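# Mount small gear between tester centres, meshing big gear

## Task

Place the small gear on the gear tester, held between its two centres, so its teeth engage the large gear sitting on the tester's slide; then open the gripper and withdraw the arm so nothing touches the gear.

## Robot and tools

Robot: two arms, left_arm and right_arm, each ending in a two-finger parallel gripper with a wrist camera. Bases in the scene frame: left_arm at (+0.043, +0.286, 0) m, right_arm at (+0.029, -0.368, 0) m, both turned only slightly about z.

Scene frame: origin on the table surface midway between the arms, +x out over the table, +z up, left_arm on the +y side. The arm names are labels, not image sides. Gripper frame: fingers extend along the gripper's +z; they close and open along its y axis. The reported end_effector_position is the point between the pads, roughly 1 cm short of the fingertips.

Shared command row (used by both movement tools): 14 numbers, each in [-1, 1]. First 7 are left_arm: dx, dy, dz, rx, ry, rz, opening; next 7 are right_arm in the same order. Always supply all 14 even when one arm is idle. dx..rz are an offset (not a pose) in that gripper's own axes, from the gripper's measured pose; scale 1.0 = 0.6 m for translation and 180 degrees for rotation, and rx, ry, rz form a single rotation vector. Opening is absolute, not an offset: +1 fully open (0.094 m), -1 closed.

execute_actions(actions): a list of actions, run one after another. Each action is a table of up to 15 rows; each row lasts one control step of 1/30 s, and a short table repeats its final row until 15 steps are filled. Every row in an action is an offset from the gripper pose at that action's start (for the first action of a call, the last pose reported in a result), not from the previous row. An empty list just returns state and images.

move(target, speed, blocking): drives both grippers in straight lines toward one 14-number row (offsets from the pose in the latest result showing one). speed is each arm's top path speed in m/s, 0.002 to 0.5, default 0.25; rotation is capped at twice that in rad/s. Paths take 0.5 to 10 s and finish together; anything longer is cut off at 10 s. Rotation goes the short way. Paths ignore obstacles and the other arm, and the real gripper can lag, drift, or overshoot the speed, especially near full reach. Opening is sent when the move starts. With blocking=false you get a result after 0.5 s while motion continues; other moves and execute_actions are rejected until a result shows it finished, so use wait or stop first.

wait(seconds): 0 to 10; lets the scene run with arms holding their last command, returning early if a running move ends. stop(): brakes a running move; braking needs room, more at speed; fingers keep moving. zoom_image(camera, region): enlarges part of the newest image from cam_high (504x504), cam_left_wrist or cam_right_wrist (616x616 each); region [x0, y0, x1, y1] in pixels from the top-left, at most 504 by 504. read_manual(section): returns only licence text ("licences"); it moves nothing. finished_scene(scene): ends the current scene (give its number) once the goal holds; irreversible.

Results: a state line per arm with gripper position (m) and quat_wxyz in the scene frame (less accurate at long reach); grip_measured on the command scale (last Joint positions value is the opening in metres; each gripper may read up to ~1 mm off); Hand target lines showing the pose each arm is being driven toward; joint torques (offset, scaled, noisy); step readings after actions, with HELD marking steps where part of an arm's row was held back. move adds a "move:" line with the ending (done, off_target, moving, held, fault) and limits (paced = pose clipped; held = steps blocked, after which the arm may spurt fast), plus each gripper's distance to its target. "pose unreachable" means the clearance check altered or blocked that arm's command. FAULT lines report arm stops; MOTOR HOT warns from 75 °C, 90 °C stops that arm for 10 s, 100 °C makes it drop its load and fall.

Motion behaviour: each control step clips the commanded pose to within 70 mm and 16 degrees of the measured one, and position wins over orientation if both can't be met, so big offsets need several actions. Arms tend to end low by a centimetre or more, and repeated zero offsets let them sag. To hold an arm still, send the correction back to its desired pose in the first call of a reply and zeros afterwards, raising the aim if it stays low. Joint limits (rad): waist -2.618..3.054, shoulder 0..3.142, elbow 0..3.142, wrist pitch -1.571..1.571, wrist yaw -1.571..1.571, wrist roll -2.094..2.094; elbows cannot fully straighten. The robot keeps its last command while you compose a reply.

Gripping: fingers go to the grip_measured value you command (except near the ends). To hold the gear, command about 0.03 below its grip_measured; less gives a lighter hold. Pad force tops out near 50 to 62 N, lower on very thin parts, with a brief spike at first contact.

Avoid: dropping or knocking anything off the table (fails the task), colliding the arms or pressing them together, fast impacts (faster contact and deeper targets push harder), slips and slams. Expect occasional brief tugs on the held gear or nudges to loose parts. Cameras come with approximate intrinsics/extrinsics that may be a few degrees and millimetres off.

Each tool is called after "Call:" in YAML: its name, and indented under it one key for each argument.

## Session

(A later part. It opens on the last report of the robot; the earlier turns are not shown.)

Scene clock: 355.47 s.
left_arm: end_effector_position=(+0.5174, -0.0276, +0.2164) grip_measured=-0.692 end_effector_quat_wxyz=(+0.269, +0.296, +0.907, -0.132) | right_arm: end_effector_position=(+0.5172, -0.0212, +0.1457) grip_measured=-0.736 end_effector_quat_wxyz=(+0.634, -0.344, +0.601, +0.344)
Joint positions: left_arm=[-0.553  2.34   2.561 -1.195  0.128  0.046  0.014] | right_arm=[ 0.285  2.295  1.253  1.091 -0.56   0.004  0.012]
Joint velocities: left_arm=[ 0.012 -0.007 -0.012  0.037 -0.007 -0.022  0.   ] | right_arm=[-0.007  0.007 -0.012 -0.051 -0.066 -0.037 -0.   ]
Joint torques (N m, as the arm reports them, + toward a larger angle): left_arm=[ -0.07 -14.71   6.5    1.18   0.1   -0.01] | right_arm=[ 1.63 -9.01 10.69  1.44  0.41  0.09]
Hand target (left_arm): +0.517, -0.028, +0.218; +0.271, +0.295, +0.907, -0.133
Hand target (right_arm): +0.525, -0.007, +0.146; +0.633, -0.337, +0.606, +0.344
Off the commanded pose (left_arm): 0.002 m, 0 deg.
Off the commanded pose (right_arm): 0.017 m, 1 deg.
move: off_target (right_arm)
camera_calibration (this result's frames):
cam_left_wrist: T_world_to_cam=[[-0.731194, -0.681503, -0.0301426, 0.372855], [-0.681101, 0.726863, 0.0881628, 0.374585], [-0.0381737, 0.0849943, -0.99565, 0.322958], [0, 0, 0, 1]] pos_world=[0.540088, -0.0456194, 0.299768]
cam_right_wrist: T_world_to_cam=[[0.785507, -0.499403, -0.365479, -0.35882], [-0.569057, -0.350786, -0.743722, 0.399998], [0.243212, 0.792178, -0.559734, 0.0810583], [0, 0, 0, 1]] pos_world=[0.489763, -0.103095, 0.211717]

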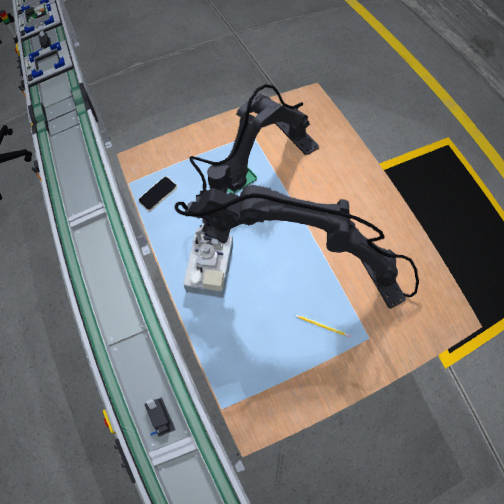

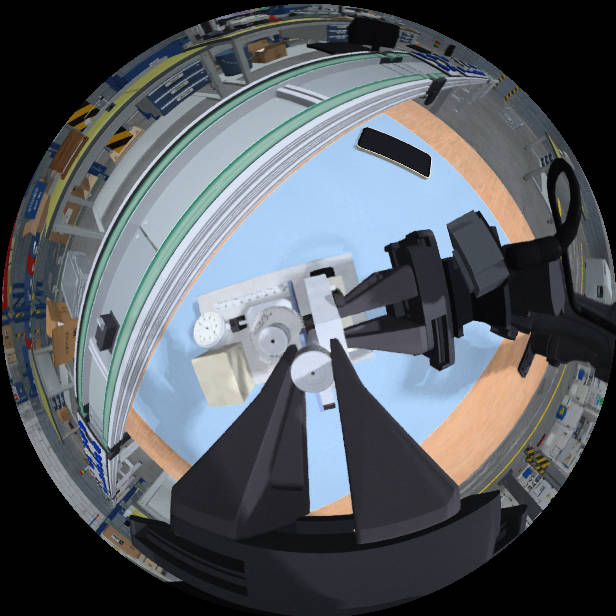

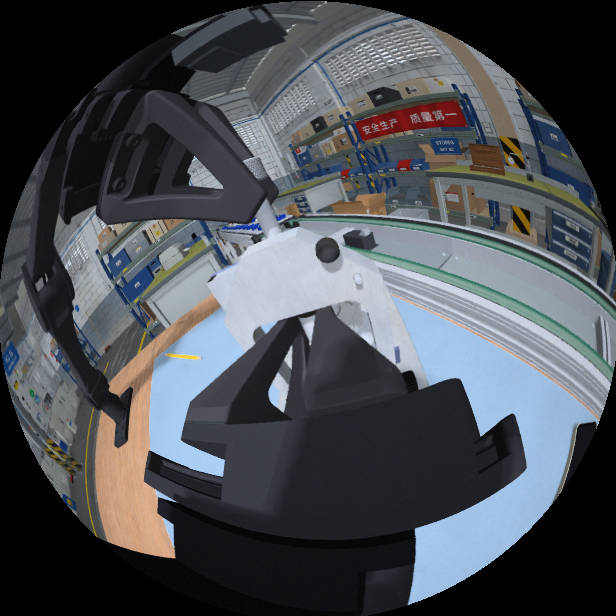

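Call:
move:
  target: [0,0,0,0,0,0,-0.2,0.012,0,0.01,0,0,0,-0.8]
  speed: 0.01

Call:
move:
  target: [0.05,0.1,-0.1,0,-0.15,0,-0.2,0,0,0,0,0,0,-0.8]
  speed: 0.15

Call:
zoom_image:
  camera: "cam_high"
  region: [170, 200, 260, 290]

Scene clock: 364.93 s.
left_arm: end_effector_position=(+0.5173, -0.0275, +0.2163) grip_measured=-0.202 end_effector_quat_wxyz=(+0.269, +0.296, +0.907, -0.132) | right_arm: end_effector_position=(+0.5171, -0.0221, +0.1457) grip_measured=-0.736 end_effector_quat_wxyz=(+0.639, -0.345, +0.595, +0.345)
Joint positions: left_arm=[-0.553  2.34   2.561 -1.195  0.128  0.046  0.037] | right_arm=[ 0.282  2.305  1.253  1.117 -0.567  0.004  0.012]
Joint velocities: left_arm=[-0.007  0.002  0.007  0.037 -0.037 -0.007 -0.   ] | right_arm=[ 0.017 -0.007 -0.027  0.022 -0.022  0.007 -0.001]
Joint torques (N m, as the arm reports them, + toward a larger angle): left_arm=[ -0.02 -14.49   6.53   1.19   0.09  -0.01] | right_arm=[ 0.77 -9.46  7.87  1.66  0.19  0.01]
Hand target (left_arm): +0.517, -0.028, +0.216; +0.269, +0.296, +0.907, -0.132
Hand target (right_arm): +0.520, -0.016, +0.139; +0.634, -0.344, +0.601, +0.344
Off the commanded pose (left_arm): 0.000 m, 0 deg.
Off the commanded pose (right_arm): 0.010 m, 1 deg.
move: done
camera_calibration (this result's frames):
cam_left_wrist: T_world_to_cam=[[-0.731413, -0.681264, -0.0302569, 0.372977], [-0.680858, 0.727044, 0.088539, 0.374313], [-0.0383203, 0.0853591, -0.995613, 0.322977], [0, 0, 0, 1]] pos_world=[0.54003, -0.0456155, 0.299704]
cam_right_wrist: T_world_to_cam=[[0.792431, -0.493955, -0.357858, -0.363825], [-0.557318, -0.347902, -0.753897, 0.395108], [0.247892, 0.796852, -0.550978, 0.078128], [0, 0, 0, 1]] pos_world=[0.48914, -0.104511, 0.21072]

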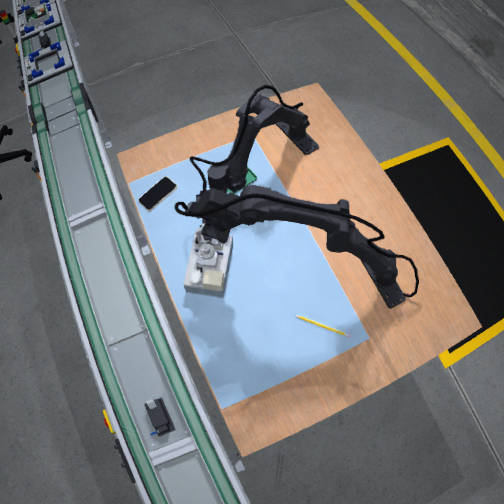

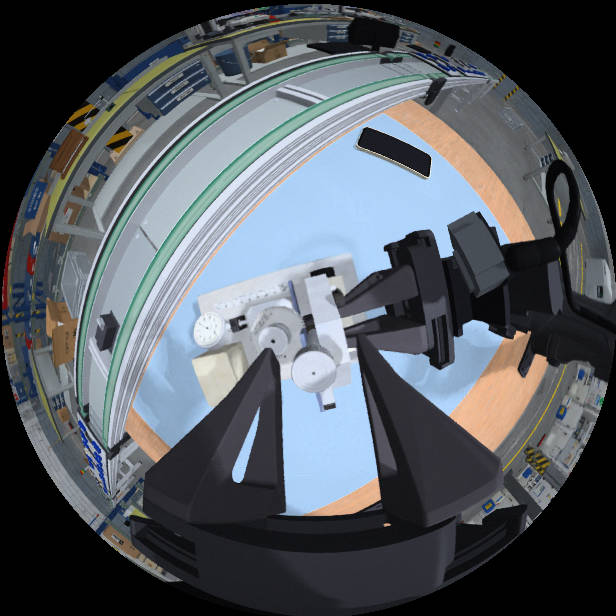

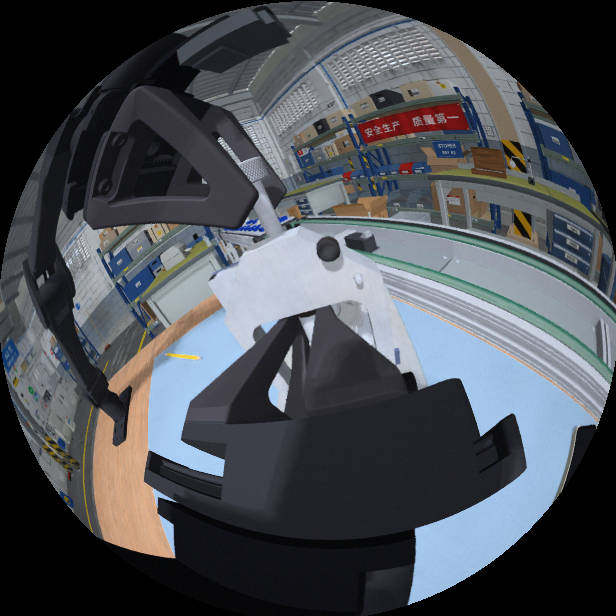

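Scene clock: 367.13 s.
left_arm: end_effector_position=(+0.5122, +0.0556, +0.2345) grip_measured=-0.202 end_effector_quat_wxyz=(+0.464, +0.255, +0.825, -0.199) | right_arm: end_effector_position=(+0.5171, -0.0221, +0.1460) grip_measured=-0.736 end_effector_quat_wxyz=(+0.639, -0.346, +0.594, +0.345)
Joint positions: left_arm=[-0.364  1.732  1.408 -0.215  0.302  0.072  0.037] | right_arm=[ 0.282  2.305  1.253  1.118 -0.568  0.004  0.012]
Joint velocities: left_arm=[ 0.002  0.002  0.002  0.022  0.007  0.007 -0.002] | right_arm=[ 0.002  0.002 -0.002  0.007  0.022 -0.007  0.   ]
Joint torques (N m, as the arm reports them, + toward a larger angle): left_arm=[  0.37 -12.32   6.55   1.73   0.24  -0.02] | right_arm=[  0.03 -11.24   6.11   1.88   0.01   0.01]
Hand target (left_arm): +0.509, +0.058, +0.241; +0.472, +0.255, +0.819, -0.203
Hand target (right_arm): +0.517, -0.022, +0.146; +0.639, -0.345, +0.595, +0.345
Off the commanded pose (left_arm): 0.010 m, 1 deg.
Off the commanded pose (right_arm): 0.000 m, 0 deg.
move: done
camera_calibration (this result's frames):
cam_left_wrist: T_world_to_cam=[[-0.682506, -0.726491, -0.0799727, 0.41551], [-0.663003, 0.661454, -0.350579, 0.406259], [0.307591, -0.18625, -0.933112, 0.157022], [0, 0, 0, 1]] pos_world=[0.50464, 0.062388, 0.322174]
cam_right_wrist: T_world_to_cam=[[0.793113, -0.493422, -0.357081, -0.364086], [-0.556142, -0.347626, -0.754892, 0.394869], [0.24835, 0.797302, -0.550119, 0.0779582], [0, 0, 0, 1]] pos_world=[0.489004, -0.104538, 0.210962]

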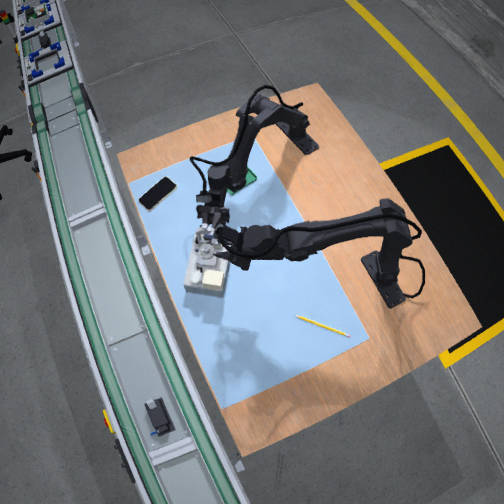

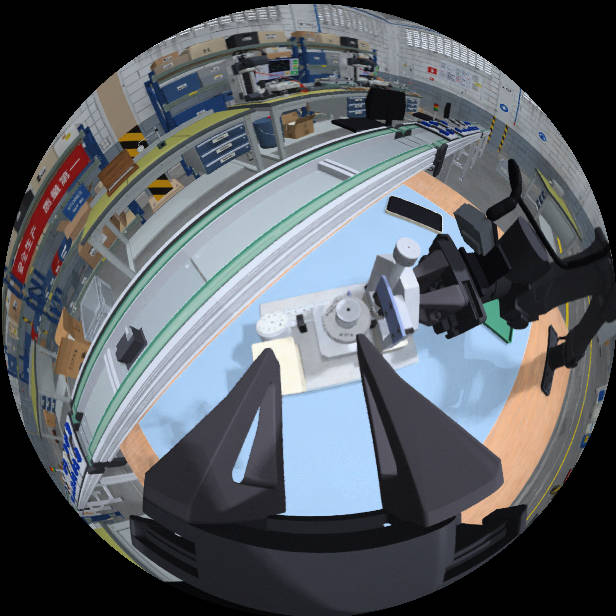

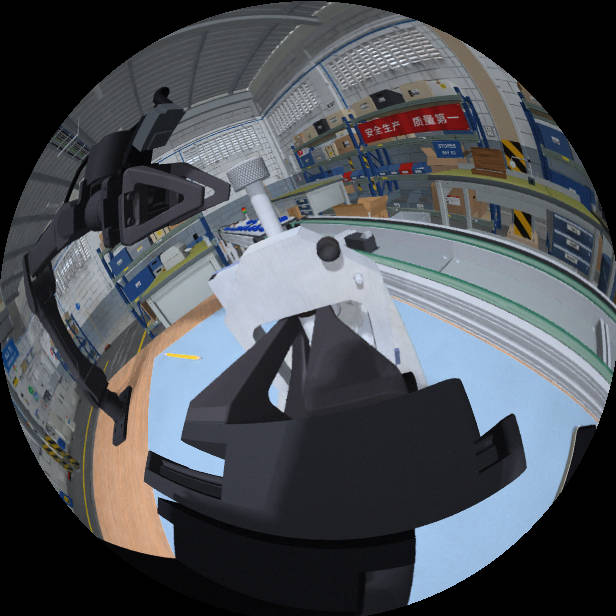

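Region (170, 200, 260, 290) of cam_high's 504x504 image, scaled by 5.600, with more detail than that image has.

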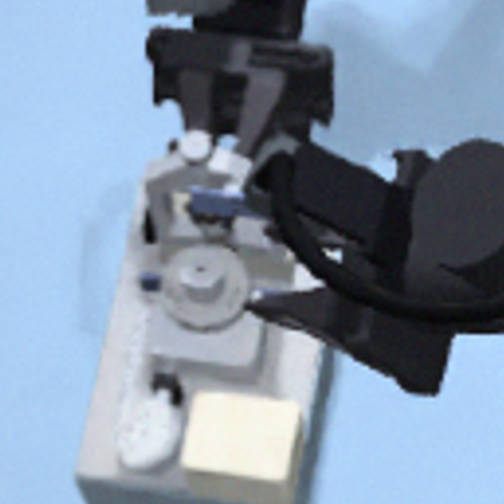

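Release and inspect.

Call:
move:
  target: [0,0,0,0,0,0,-0.2,0,0,0,0,0,0,-0.55]

Call:
move:
  target: [0,0,-0.1,0,0,0,-0.2,0,0,-0.14,0,0,0,-0.55]
  speed: 0.06

Call:
zoom_image:
  camera: "cam_right_wrist"
  region: [230, 150, 410, 330]

Scene clock: 375.50 s.
left_arm: end_effector_position=(+0.5123, +0.0554, +0.2348) grip_measured=-0.202 end_effector_quat_wxyz=(+0.465, +0.256, +0.824, -0.199) | right_arm: end_effector_position=(+0.5171, -0.0221, +0.1461) grip_measured=-0.552 end_effector_quat_wxyz=(+0.639, -0.346, +0.594, +0.345)
Joint positions: left_arm=[-0.364  1.732  1.408 -0.214  0.303  0.072  0.037] | right_arm=[ 0.282  2.305  1.253  1.119 -0.568  0.004  0.021]
Joint velocities: left_arm=[ 0.022 -0.007  0.012  0.022  0.007 -0.066  0.   ] | right_arm=[-0.017  0.007 -0.002  0.095  0.022 -0.037 -0.   ]
Joint torques (N m, as the arm reports them, + toward a larger angle): left_arm=[ -0.09 -10.19   7.72   1.61   0.09   0.02] | right_arm=[  0.14 -11.32   6.14   1.89   0.02   0.04]
Hand target (left_arm): +0.512, +0.056, +0.234; +0.464, +0.256, +0.825, -0.199
Hand target (right_arm): +0.517, -0.022, +0.146; +0.639, -0.346, +0.594, +0.345
Off the commanded pose (left_arm): 0.000 m, 0 deg.
Off the commanded pose (right_arm): 0.000 m, 0 deg.
move: done
camera_calibration (this result's frames):
cam_left_wrist: T_world_to_cam=[[-0.682878, -0.726116, -0.080202, 0.4157], [-0.662115, 0.661572, -0.352031, 0.406437], [0.308675, -0.187292, -0.932546, 0.156641], [0, 0, 0, 1]] pos_world=[0.50463, 0.0622965, 0.322494]
cam_right_wrist: T_world_to_cam=[[0.793235, -0.493362, -0.356891, -0.364143], [-0.555884, -0.3475, -0.755141, 0.394834], [0.248538, 0.797394, -0.549901, 0.0778802], [0, 0, 0, 1]] pos_world=[0.488977, -0.104551, 0.211022]

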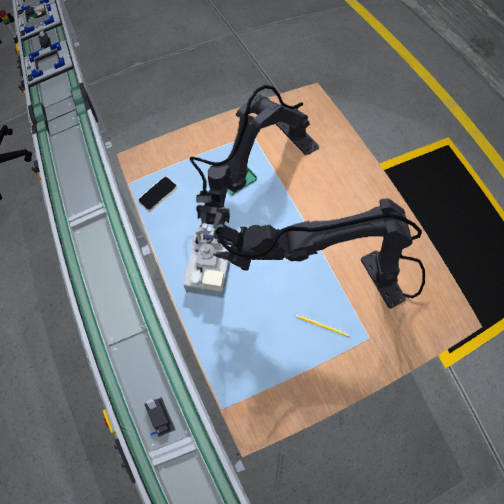

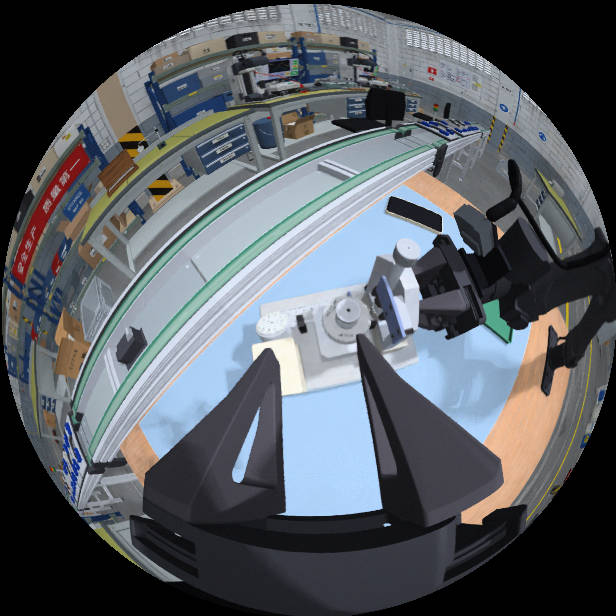

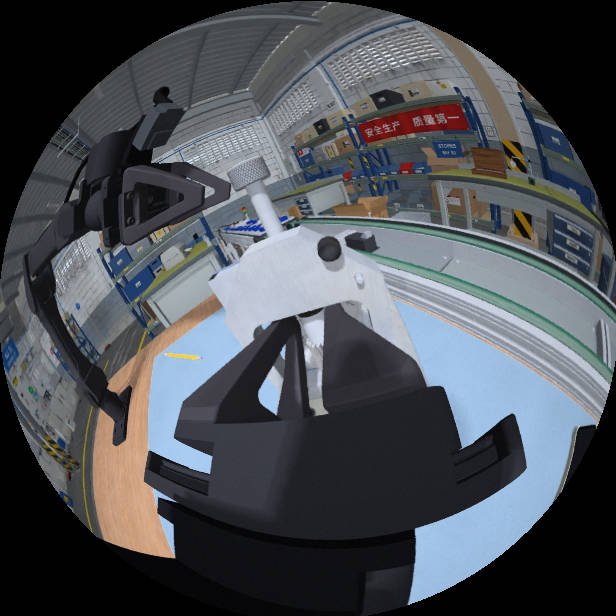

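Scene clock: 377.33 s.
left_arm: end_effector_position=(+0.4781, +0.0856, +0.2628) grip_measured=-0.202 end_effector_quat_wxyz=(+0.466, +0.254, +0.824, -0.198) | right_arm: end_effector_position=(+0.4771, -0.0886, +0.1338) grip_measured=-0.552 end_effector_quat_wxyz=(+0.637, -0.346, +0.597, +0.344)
Joint positions: left_arm=[-0.316  1.568  1.341 -0.316  0.339  0.095  0.037] | right_arm=[ 0.171  2.188  0.939  1.312 -0.677  0.01   0.021]
Joint velocities: left_arm=[-0.002 -0.012 -0.017 -0.095  0.037 -0.022  0.   ] | right_arm=[-0.002 -0.007  0.017  0.022 -0.081  0.051 -0.001]
Joint torques (N m, as the arm reports them, + toward a larger angle): left_arm=[  0.75 -10.34   6.48   1.51   0.28   0.07] | right_arm=[ -0.48 -11.71   3.65   1.92  -0.07   0.09]
Hand target (left_arm): +0.473, +0.090, +0.263; +0.464, +0.255, +0.824, -0.199
Hand target (right_arm): +0.473, -0.093, +0.140; +0.639, -0.344, +0.594, +0.346
Off the commanded pose (left_arm): 0.007 m, 0 deg.
Off the commanded pose (right_arm): 0.010 m, 0 deg.
move: done
camera_calibration (this result's frames):
cam_left_wrist: T_world_to_cam=[[-0.67939, -0.729265, -0.081254, 0.415394], [-0.664306, 0.658316, -0.354002, 0.3755], [0.311652, -0.186528, -0.931708, 0.197256], [0, 0, 0, 1]] pos_world=[0.470186, 0.0925281, 0.350465]
cam_right_wrist: T_world_to_cam=[[0.790581, -0.496371, -0.358604, -0.368369], [-0.560211, -0.349793, -0.750872, 0.341516], [0.247274, 0.794519, -0.554612, 0.135062], [0, 0, 0, 1]] pos_world=[0.44915, -0.170698, 0.199243]

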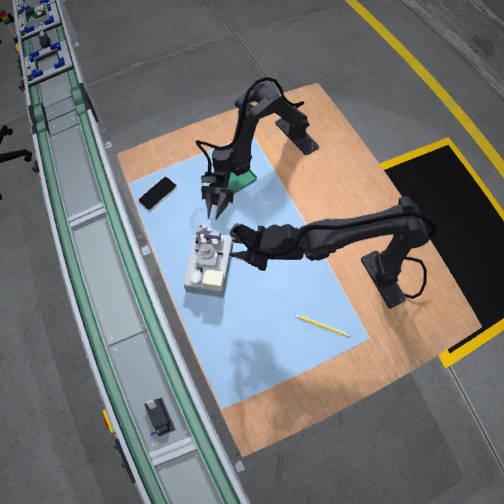

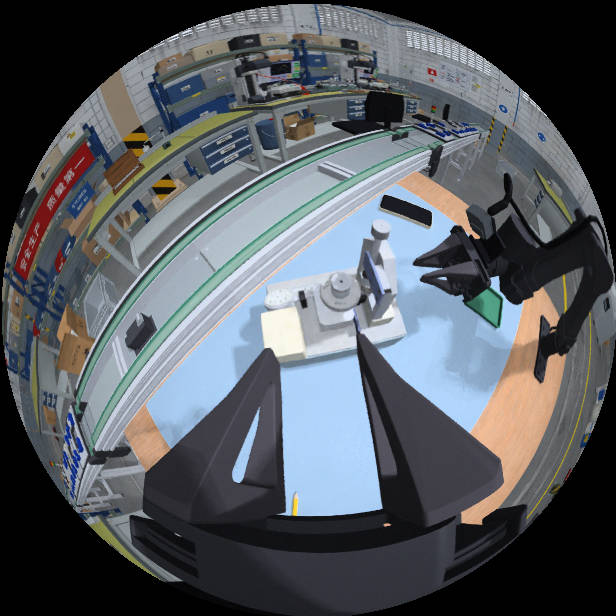

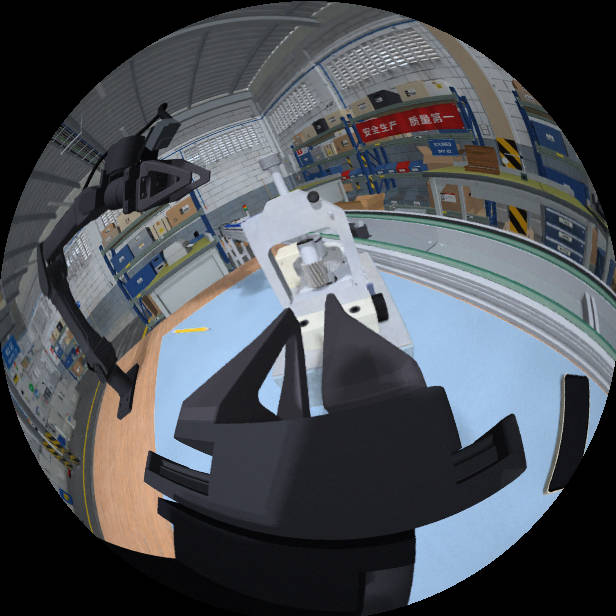

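Region (230, 150, 410, 330) of cam_right_wrist's 616x616 image, scaled by 2.800, with more detail than that image has.

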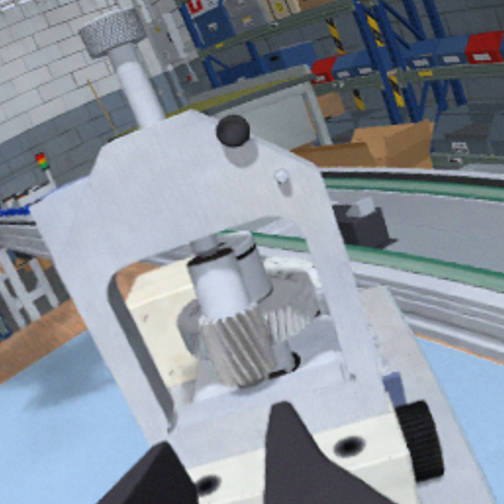

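Call:
move:
  target: [0,0,0,0,0,0,-0.2,-0.012,-0.004,0.09,0,0.012,0.01,-0.78]
  speed: 0.04

Call:
zoom_image:
  camera: "cam_right_wrist"
  region: [210, 150, 430, 370]

Scene clock: 386.37 s.
left_arm: end_effector_position=(+0.4779, +0.0856, +0.2626) grip_measured=-0.202 end_effector_quat_wxyz=(+0.466, +0.254, +0.824, -0.198) | right_arm: end_effector_position=(+0.5021, -0.0508, +0.1390) grip_measured=-0.778 end_effector_quat_wxyz=(+0.616, -0.342, +0.618, +0.349)
Joint positions: left_arm=[-0.316  1.568  1.341 -0.317  0.34   0.096  0.037] | right_arm=[ 0.236  2.217  1.12   1.098 -0.613  0.011  0.01 ]
Joint velocities: left_arm=[-0.017  0.002 -0.012  0.022  0.037  0.022 -0.002] | right_arm=[-0.012 -0.017  0.022 -0.037 -0.007 -0.066 -0.   ]
Joint torques (N m, as the arm reports them, + toward a larger angle): left_arm=[-0.07 -8.33  7.76  1.64  0.12  0.03] | right_arm=[ 0.65 -9.71  8.48  1.77  0.1   0.  ]
Hand target (left_arm): +0.478, +0.086, +0.263; +0.466, +0.254, +0.824, -0.198
Hand target (right_arm): +0.507, -0.045, +0.144; +0.620, -0.343, +0.614, +0.347
Off the commanded pose (left_arm): 0.000 m, 0 deg.
Off the commanded pose (right_arm): 0.010 m, 1 deg.
move: done
camera_calibration (this result's frames):
cam_left_wrist: T_world_to_cam=[[-0.67984, -0.728883, -0.080921, 0.415345], [-0.664299, 0.658804, -0.353107, 0.375035], [0.310685, -0.186301, -0.932077, 0.19764], [0, 0, 0, 1]] pos_world=[0.470099, 0.0924836, 0.350253]
cam_right_wrist: T_world_to_cam=[[0.768973, -0.503234, -0.394253, -0.352097], [-0.602825, -0.365525, -0.70922, 0.387427], [0.212794, 0.783037, -0.584441, 0.122601], [0, 0, 0, 1]] pos_world=[0.478215, -0.131575, 0.207608]

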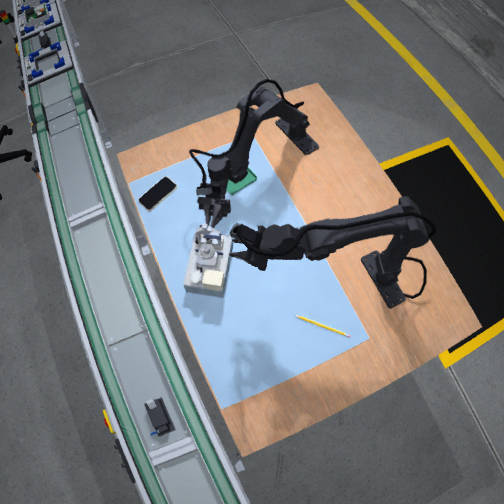

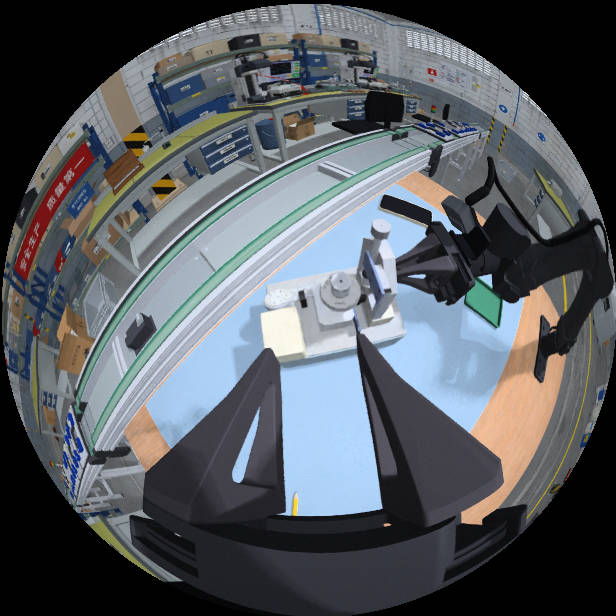

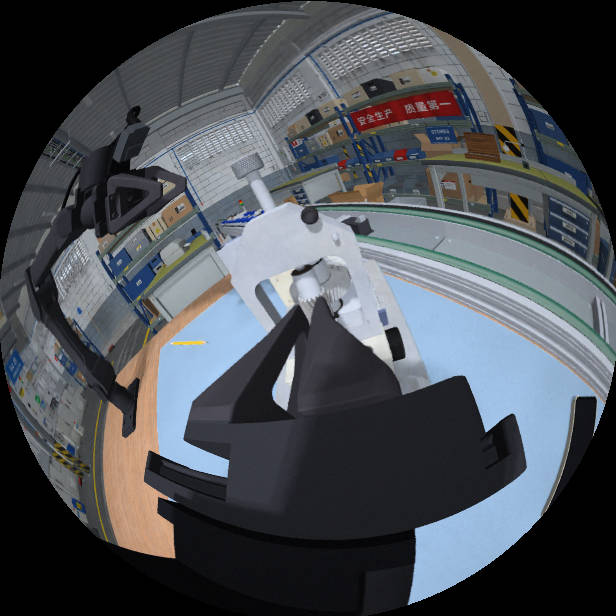

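Region (210, 150, 430, 370) of cam_right_wrist's 616x616 image, scaled by 2.291, with more detail than that image has.

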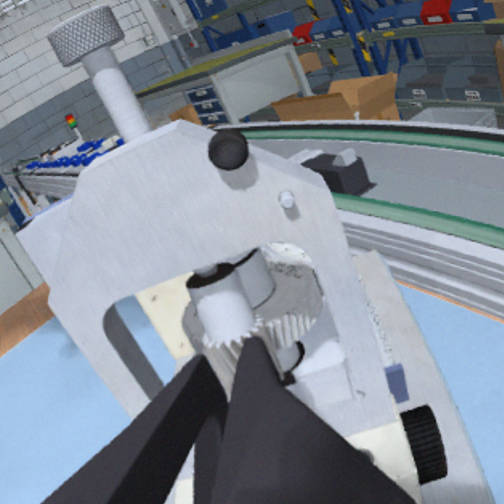

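Call:
move:
  target: [0,0,0,0,0,0,-0.2,0.005,0,0.04,0,0,0,-0.78]
  speed: 0.015

Call:
move:
  target: [0,0,0,0,0,0,-0.2,-0.01,0,-0.14,0,0,0,-0.78]
  speed: 0.08

Call:
zoom_image:
  camera: "cam_right_wrist"
  region: [200,120,440,360]

Scene clock: 416.10 s.
left_arm: end_effector_position=(+0.4779, +0.0856, +0.2626) grip_measured=-0.202 end_effector_quat_wxyz=(+0.466, +0.254, +0.824, -0.198) | right_arm: end_effector_position=(+0.5097, -0.0380, +0.1310) grip_measured=-0.778 end_effector_quat_wxyz=(+0.611, -0.342, +0.622, +0.349)
Joint positions: left_arm=[-0.316  1.568  1.341 -0.317  0.34   0.096  0.037] | right_arm=[ 0.256  2.264  1.181  1.073 -0.594  0.011  0.01 ]
Joint velocities: left_arm=[ 0.002  0.012 -0.007 -0.037  0.051 -0.022  0.   ] | right_arm=[-0.017 -0.012 -0.007 -0.022 -0.022  0.007 -0.   ]
Joint torques (N m, as the arm reports them, + toward a larger angle): left_arm=[-0.07 -8.34  7.67  1.65  0.11  0.02] | right_arm=[  0.8  -10.04   8.82   1.74   0.11   0.01]
Hand target (left_arm): +0.478, +0.086, +0.263; +0.466, +0.254, +0.824, -0.198
Hand target (right_arm): +0.514, -0.031, +0.137; +0.616, -0.342, +0.618, +0.348
Off the commanded pose (left_arm): 0.000 m, 0 deg.
Off the commanded pose (right_arm): 0.010 m, 1 deg.
move: done
camera_calibration (this result's frames):
cam_left_wrist: T_world_to_cam=[[-0.67984, -0.728883, -0.080921, 0.415345], [-0.664299, 0.658804, -0.353107, 0.375035], [0.310685, -0.186301, -0.932077, 0.19764], [0, 0, 0, 1]] pos_world=[0.470099, 0.0924836, 0.350253]
cam_right_wrist: T_world_to_cam=[[0.765079, -0.504585, -0.400059, -0.351919], [-0.610141, -0.369426, -0.700894, 0.393548], [0.205869, 0.780332, -0.590508, 0.110564], [0, 0, 0, 1]] pos_world=[0.486605, -0.118463, 0.200336]

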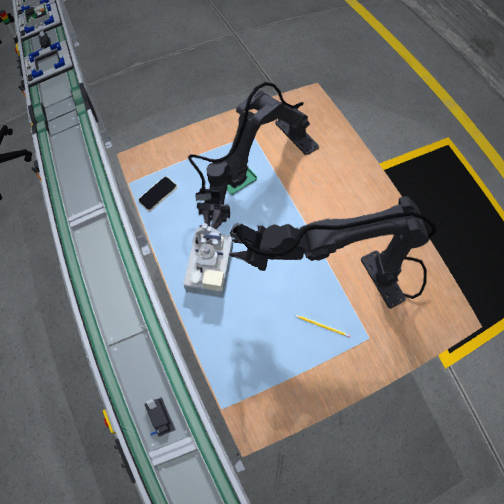

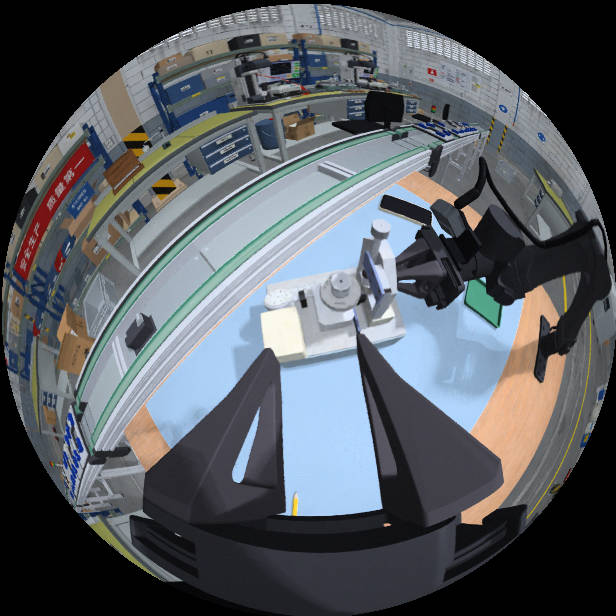

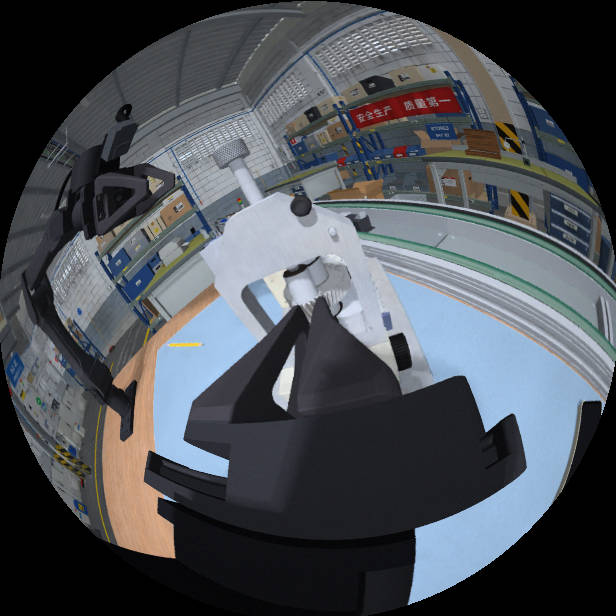

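Scene clock: 417.57 s.
left_arm: end_effector_position=(+0.4779, +0.0856, +0.2626) grip_measured=-0.202 end_effector_quat_wxyz=(+0.466, +0.254, +0.824, -0.198) | right_arm: end_effector_position=(+0.4702, -0.1053, +0.1309) grip_measured=-0.778 end_effector_quat_wxyz=(+0.609, -0.340, +0.626, +0.349)
Joint positions: left_arm=[-0.316  1.568  1.341 -0.317  0.34   0.096  0.037] | right_arm=[ 0.135  2.11   0.884  1.207 -0.712  0.011  0.01 ]
Joint velocities: left_arm=[-0.007 -0.032 -0.012 -0.037 -0.007 -0.051 -0.   ] | right_arm=[-0.012 -0.017 -0.002 -0.051 -0.095 -0.007  0.   ]
Joint torques (N m, as the arm reports them, + toward a larger angle): left_arm=[ 0.02 -8.37  7.73  1.64  0.13  0.01] | right_arm=[ -0.45 -11.17   3.68   1.96  -0.12   0.04]
Hand target (left_arm): +0.478, +0.086, +0.263; +0.466, +0.254, +0.824, -0.198
Hand target (right_arm): +0.465, -0.109, +0.137; +0.611, -0.341, +0.622, +0.350
Off the commanded pose (left_arm): 0.000 m, 0 deg.
Off the commanded pose (right_arm): 0.009 m, 1 deg.
move: done
camera_calibration (this result's frames):
cam_left_wrist: T_world_to_cam=[[-0.67984, -0.728883, -0.080921, 0.415345], [-0.664299, 0.658804, -0.353107, 0.375035], [0.310685, -0.186301, -0.932077, 0.19764], [0, 0, 0, 1]] pos_world=[0.470099, 0.0924836, 0.350253]
cam_right_wrist: T_world_to_cam=[[0.759786, -0.507818, -0.406012, -0.352803], [-0.617557, -0.36836, -0.694935, 0.347294], [0.203342, 0.778737, -0.593482, 0.172507], [0, 0, 0, 1]] pos_world=[0.447451, -0.185568, 0.200485]

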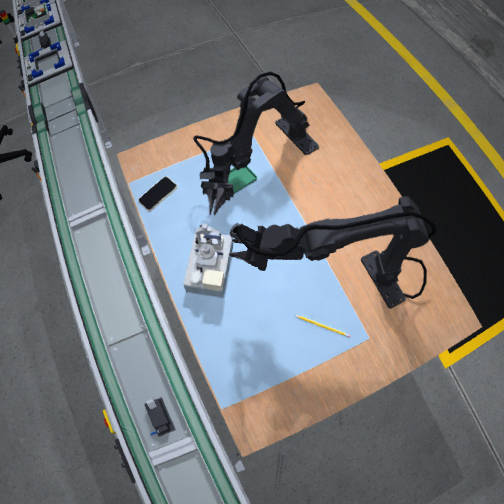

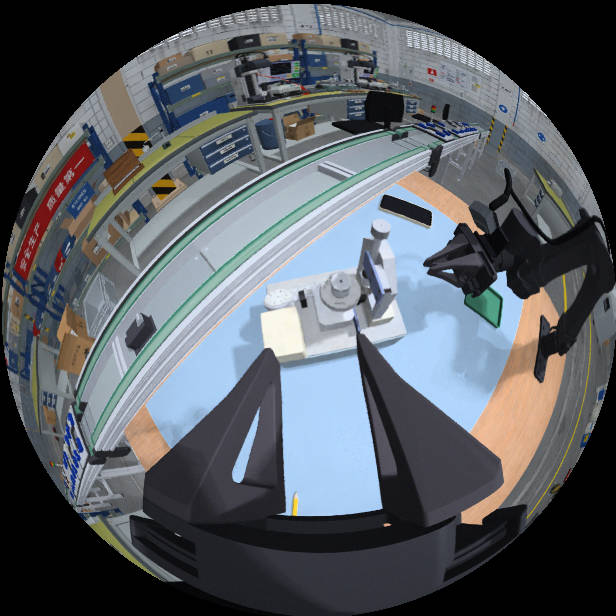

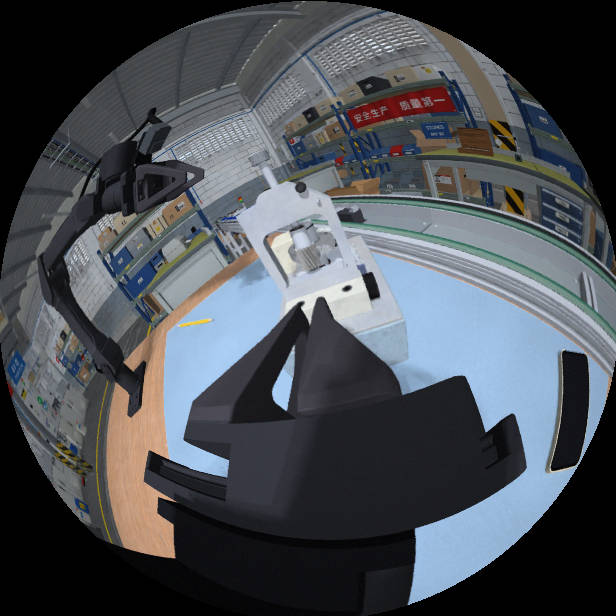

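Region (200, 120, 440, 360) of cam_right_wrist's 616x616 image, scaled by 2.100, with more detail than that image has.

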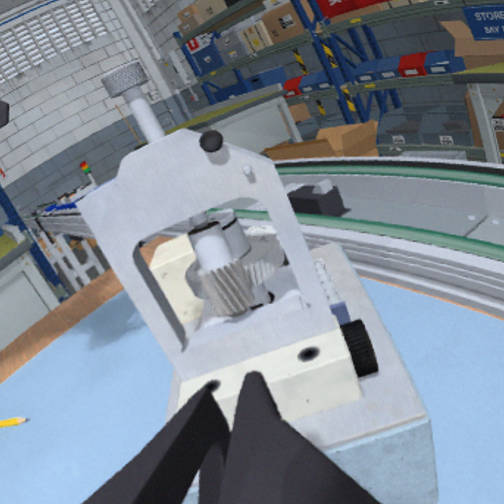

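Call:
move:
  target: [0,0,0,0,0,0,-0.2,-0.01,0,0.13,0,0,0,-0.7]
  speed: 0.06

Call:
move:
  target: [0,0,0,0,0,0,-0.2,-0.01,-0.008,0.045,0,0,0,-0.7]
  speed: 0.015

Call:
move:
  target: [0,0,0,0,0,0,-0.2,-0.01,0,-0.14,0,0,0,-0.7]
  speed: 0.08

Call:
zoom_image:
  camera: "cam_right_wrist"
  region: [200,120,440,360]

Scene clock: 429.97 s.
left_arm: end_effector_position=(+0.4779, +0.0856, +0.2626) grip_measured=-0.202 end_effector_quat_wxyz=(+0.466, +0.254, +0.824, -0.198) | right_arm: end_effector_position=(+0.5064, -0.0453, +0.1310) grip_measured=-0.702 end_effector_quat_wxyz=(+0.604, -0.341, +0.630, +0.349)
Joint positions: left_arm=[-0.316  1.568  1.341 -0.317  0.34   0.096  0.037] | right_arm=[ 0.244  2.235  1.151  1.053 -0.604  0.011  0.014]
Joint velocities: left_arm=[-0.002 -0.022 -0.007 -0.095 -0.007 -0.037 -0.001] | right_arm=[-0.002 -0.027  0.017 -0.022 -0.066  0.051 -0.   ]
Joint torques (N m, as the arm reports them, + toward a larger angle): left_arm=[ 0.   -8.3   7.71  1.65  0.12  0.  ] | right_arm=[ 0.64 -9.98  8.57  1.79  0.07 -0.01]
Hand target (left_arm): +0.478, +0.086, +0.263; +0.466, +0.254, +0.824, -0.198
Hand target (right_arm): +0.511, -0.040, +0.136; +0.609, -0.341, +0.626, +0.348
Off the commanded pose (left_arm): 0.000 m, 0 deg.
Off the commanded pose (right_arm): 0.009 m, 1 deg.
move: done
camera_calibration (this result's frames):
cam_left_wrist: T_world_to_cam=[[-0.67984, -0.728883, -0.080921, 0.415345], [-0.664299, 0.658804, -0.353107, 0.375035], [0.310685, -0.186301, -0.932077, 0.19764], [0, 0, 0, 1]] pos_world=[0.470099, 0.0924836, 0.350253]
cam_right_wrist: T_world_to_cam=[[0.756176, -0.509505, -0.410612, -0.347431], [-0.624422, -0.374178, -0.685629, 0.393808], [0.19569, 0.774852, -0.601091, 0.123173], [0, 0, 0, 1]] pos_world=[0.484517, -0.125104, 0.201385]

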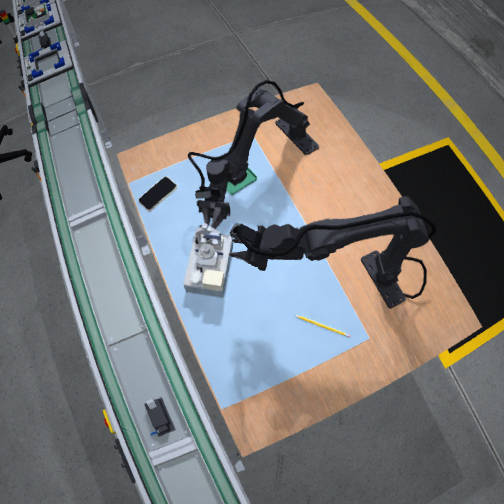

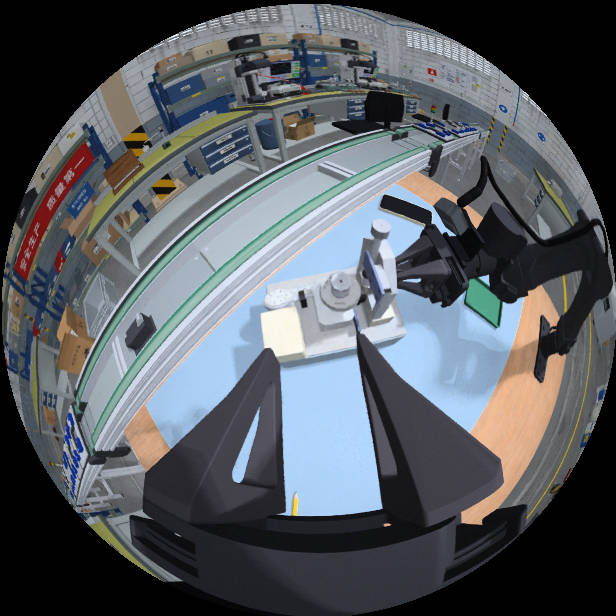

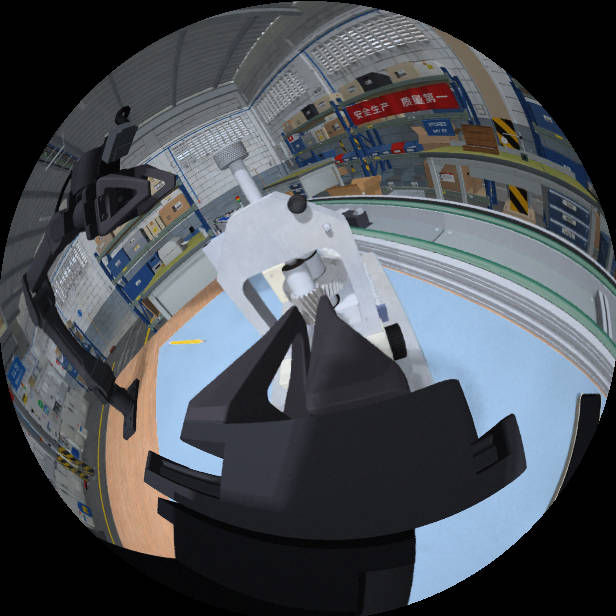

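Scene clock: 432.10 s.
left_arm: end_effector_position=(+0.4779, +0.0856, +0.2626) grip_measured=-0.202 end_effector_quat_wxyz=(+0.466, +0.254, +0.824, -0.198) | right_arm: end_effector_position=(+0.5236, -0.0387, +0.1276) grip_measured=-0.702 end_effector_quat_wxyz=(+0.600, -0.335, +0.640, +0.344)
Joint positions: left_arm=[-0.316  1.568  1.341 -0.317  0.34   0.096  0.037] | right_arm=[ 0.248  2.276  1.238  0.987 -0.582  0.011  0.014]
Joint velocities: left_arm=[-0.007 -0.017  0.007  0.022 -0.007 -0.051  0.   ] | right_arm=[-0.002 -0.007 -0.002 -0.007  0.022  0.022  0.001]
Joint torques (N m, as the arm reports them, + toward a larger angle): left_arm=[ 0.06 -8.44  7.67  1.62  0.12  0.01] | right_arm=[  1.43 -10.53   9.19   1.77   0.02   0.03]
Hand target (left_arm): +0.478, +0.086, +0.263; +0.466, +0.254, +0.824, -0.198
Hand target (right_arm): +0.524, -0.025, +0.137; +0.604, -0.341, +0.630, +0.349
Off the commanded pose (left_arm): 0.000 m, 0 deg.
Off the commanded pose (right_arm): 0.016 m, 2 deg.
move: off_target (right_arm)
camera_calibration (this result's frames):
cam_left_wrist: T_world_to_cam=[[-0.67984, -0.728883, -0.080921, 0.415345], [-0.664299, 0.658804, -0.353107, 0.375035], [0.310685, -0.186301, -0.932077, 0.19764], [0, 0, 0, 1]] pos_world=[0.470099, 0.0924836, 0.350253]
cam_right_wrist: T_world_to_cam=[[0.739869, -0.52623, -0.419137, -0.349496], [-0.642757, -0.368977, -0.671356, 0.412729], [0.198636, 0.766119, -0.611233, 0.112083], [0, 0, 0, 1]] pos_world=[0.501602, -0.117497, 0.199111]

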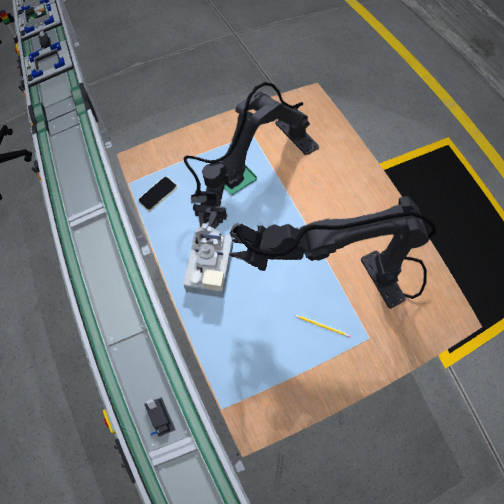

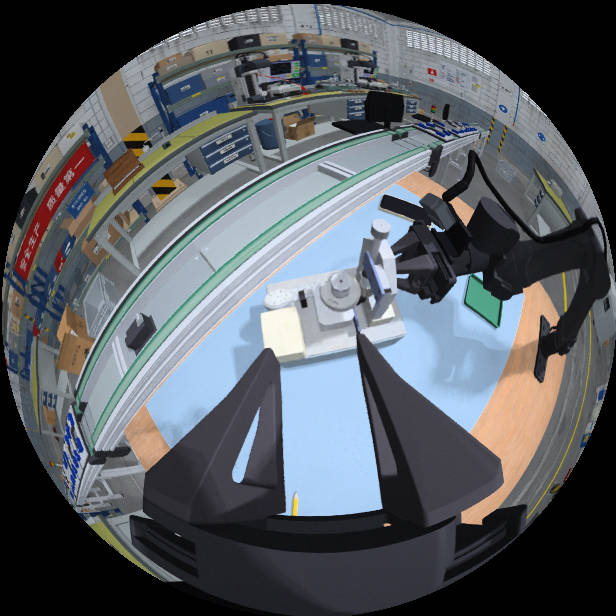

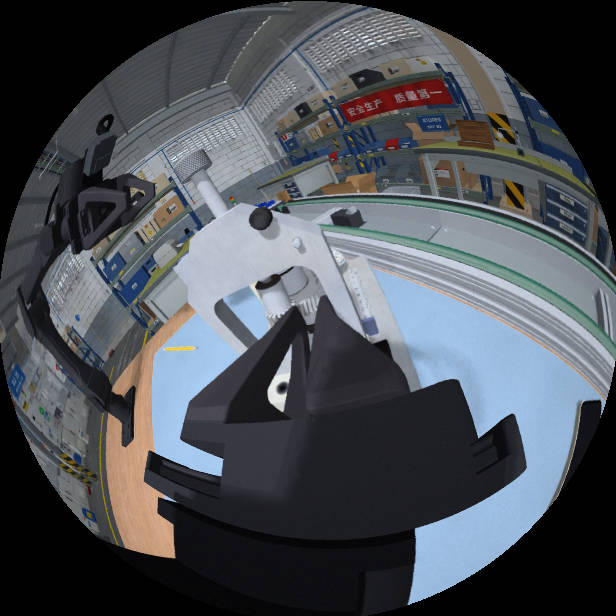

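Scene clock: 433.57 s.
left_arm: end_effector_position=(+0.4779, +0.0856, +0.2626) grip_measured=-0.202 end_effector_quat_wxyz=(+0.466, +0.254, +0.824, -0.198) | right_arm: end_effector_position=(+0.4830, -0.1051, +0.1303) grip_measured=-0.702 end_effector_quat_wxyz=(+0.597, -0.330, +0.644, +0.346)
Joint positions: left_arm=[-0.316  1.568  1.341 -0.317  0.34   0.096  0.037] | right_arm=[ 0.132  2.106  0.935  1.107 -0.695  0.011  0.014]
Joint velocities: left_arm=[-0.002  0.007 -0.002  0.037  0.022 -0.051 -0.   ] | right_arm=[-0.002  0.007  0.002 -0.022 -0.007  0.022 -0.   ]
Joint torques (N m, as the arm reports them, + toward a larger angle): left_arm=[ 0.   -8.39  7.69  1.62  0.11  0.03] | right_arm=[ -0.45 -11.46   4.04   1.92  -0.12  -0.02]
Hand target (left_arm): +0.478, +0.086, +0.263; +0.466, +0.254, +0.824, -0.198
Hand target (right_arm): +0.478, -0.109, +0.136; +0.600, -0.333, +0.640, +0.345
Off the commanded pose (left_arm): 0.000 m, 0 deg.
Off the commanded pose (right_arm): 0.009 m, 1 deg.
move: done
camera_calibration (this result's frames):
cam_left_wrist: T_world_to_cam=[[-0.67984, -0.728883, -0.080921, 0.415345], [-0.664299, 0.658804, -0.353107, 0.375035], [0.310685, -0.186301, -0.932077, 0.19764], [0, 0, 0, 1]] pos_world=[0.470099, 0.0924836, 0.350253]
cam_right_wrist: T_world_to_cam=[[0.731952, -0.52844, -0.430114, -0.348268], [-0.653354, -0.365236, -0.663122, 0.368352], [0.193327, 0.76639, -0.612594, 0.175466], [0, 0, 0, 1]] pos_world=[0.461657, -0.183979, 0.201957]

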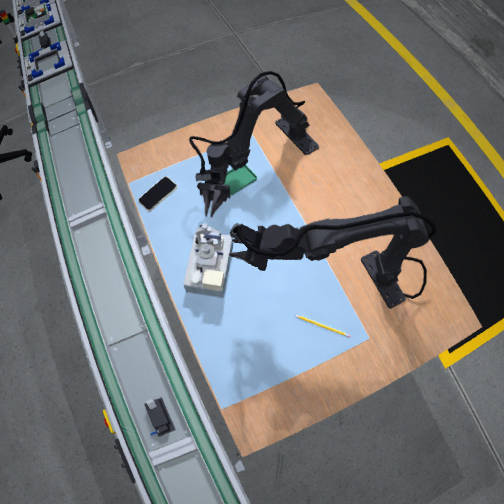

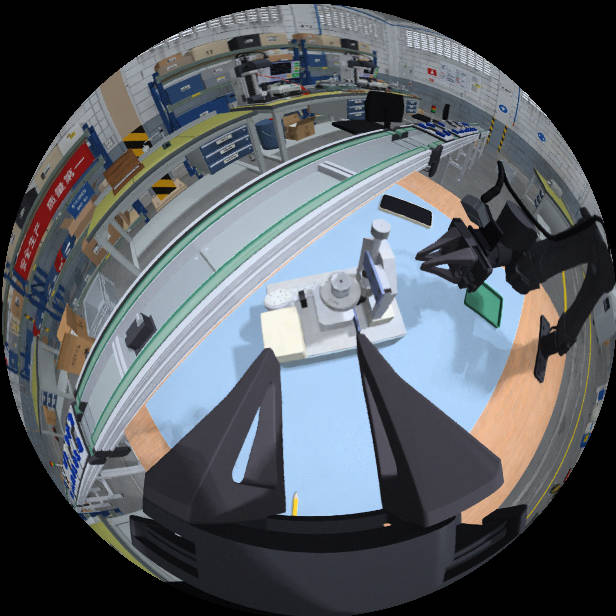

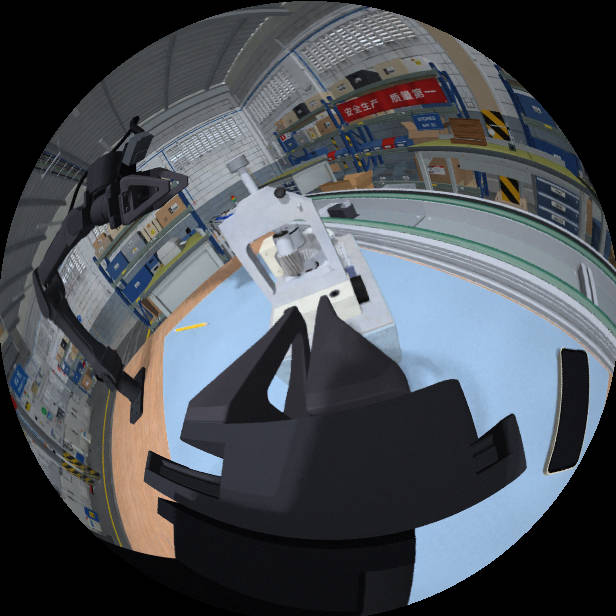

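Region (200, 120, 440, 360) of cam_right_wrist's 616x616 image, scaled by 2.100, with more detail than that image has.

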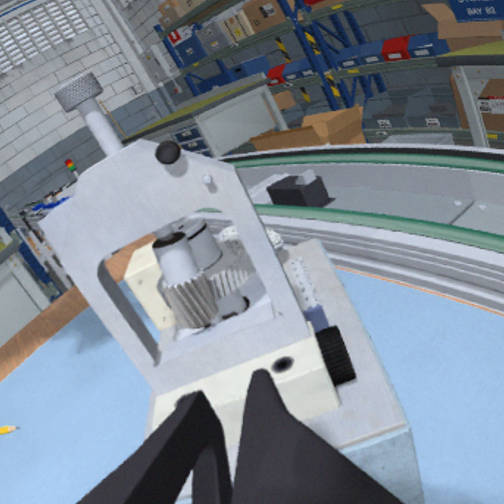

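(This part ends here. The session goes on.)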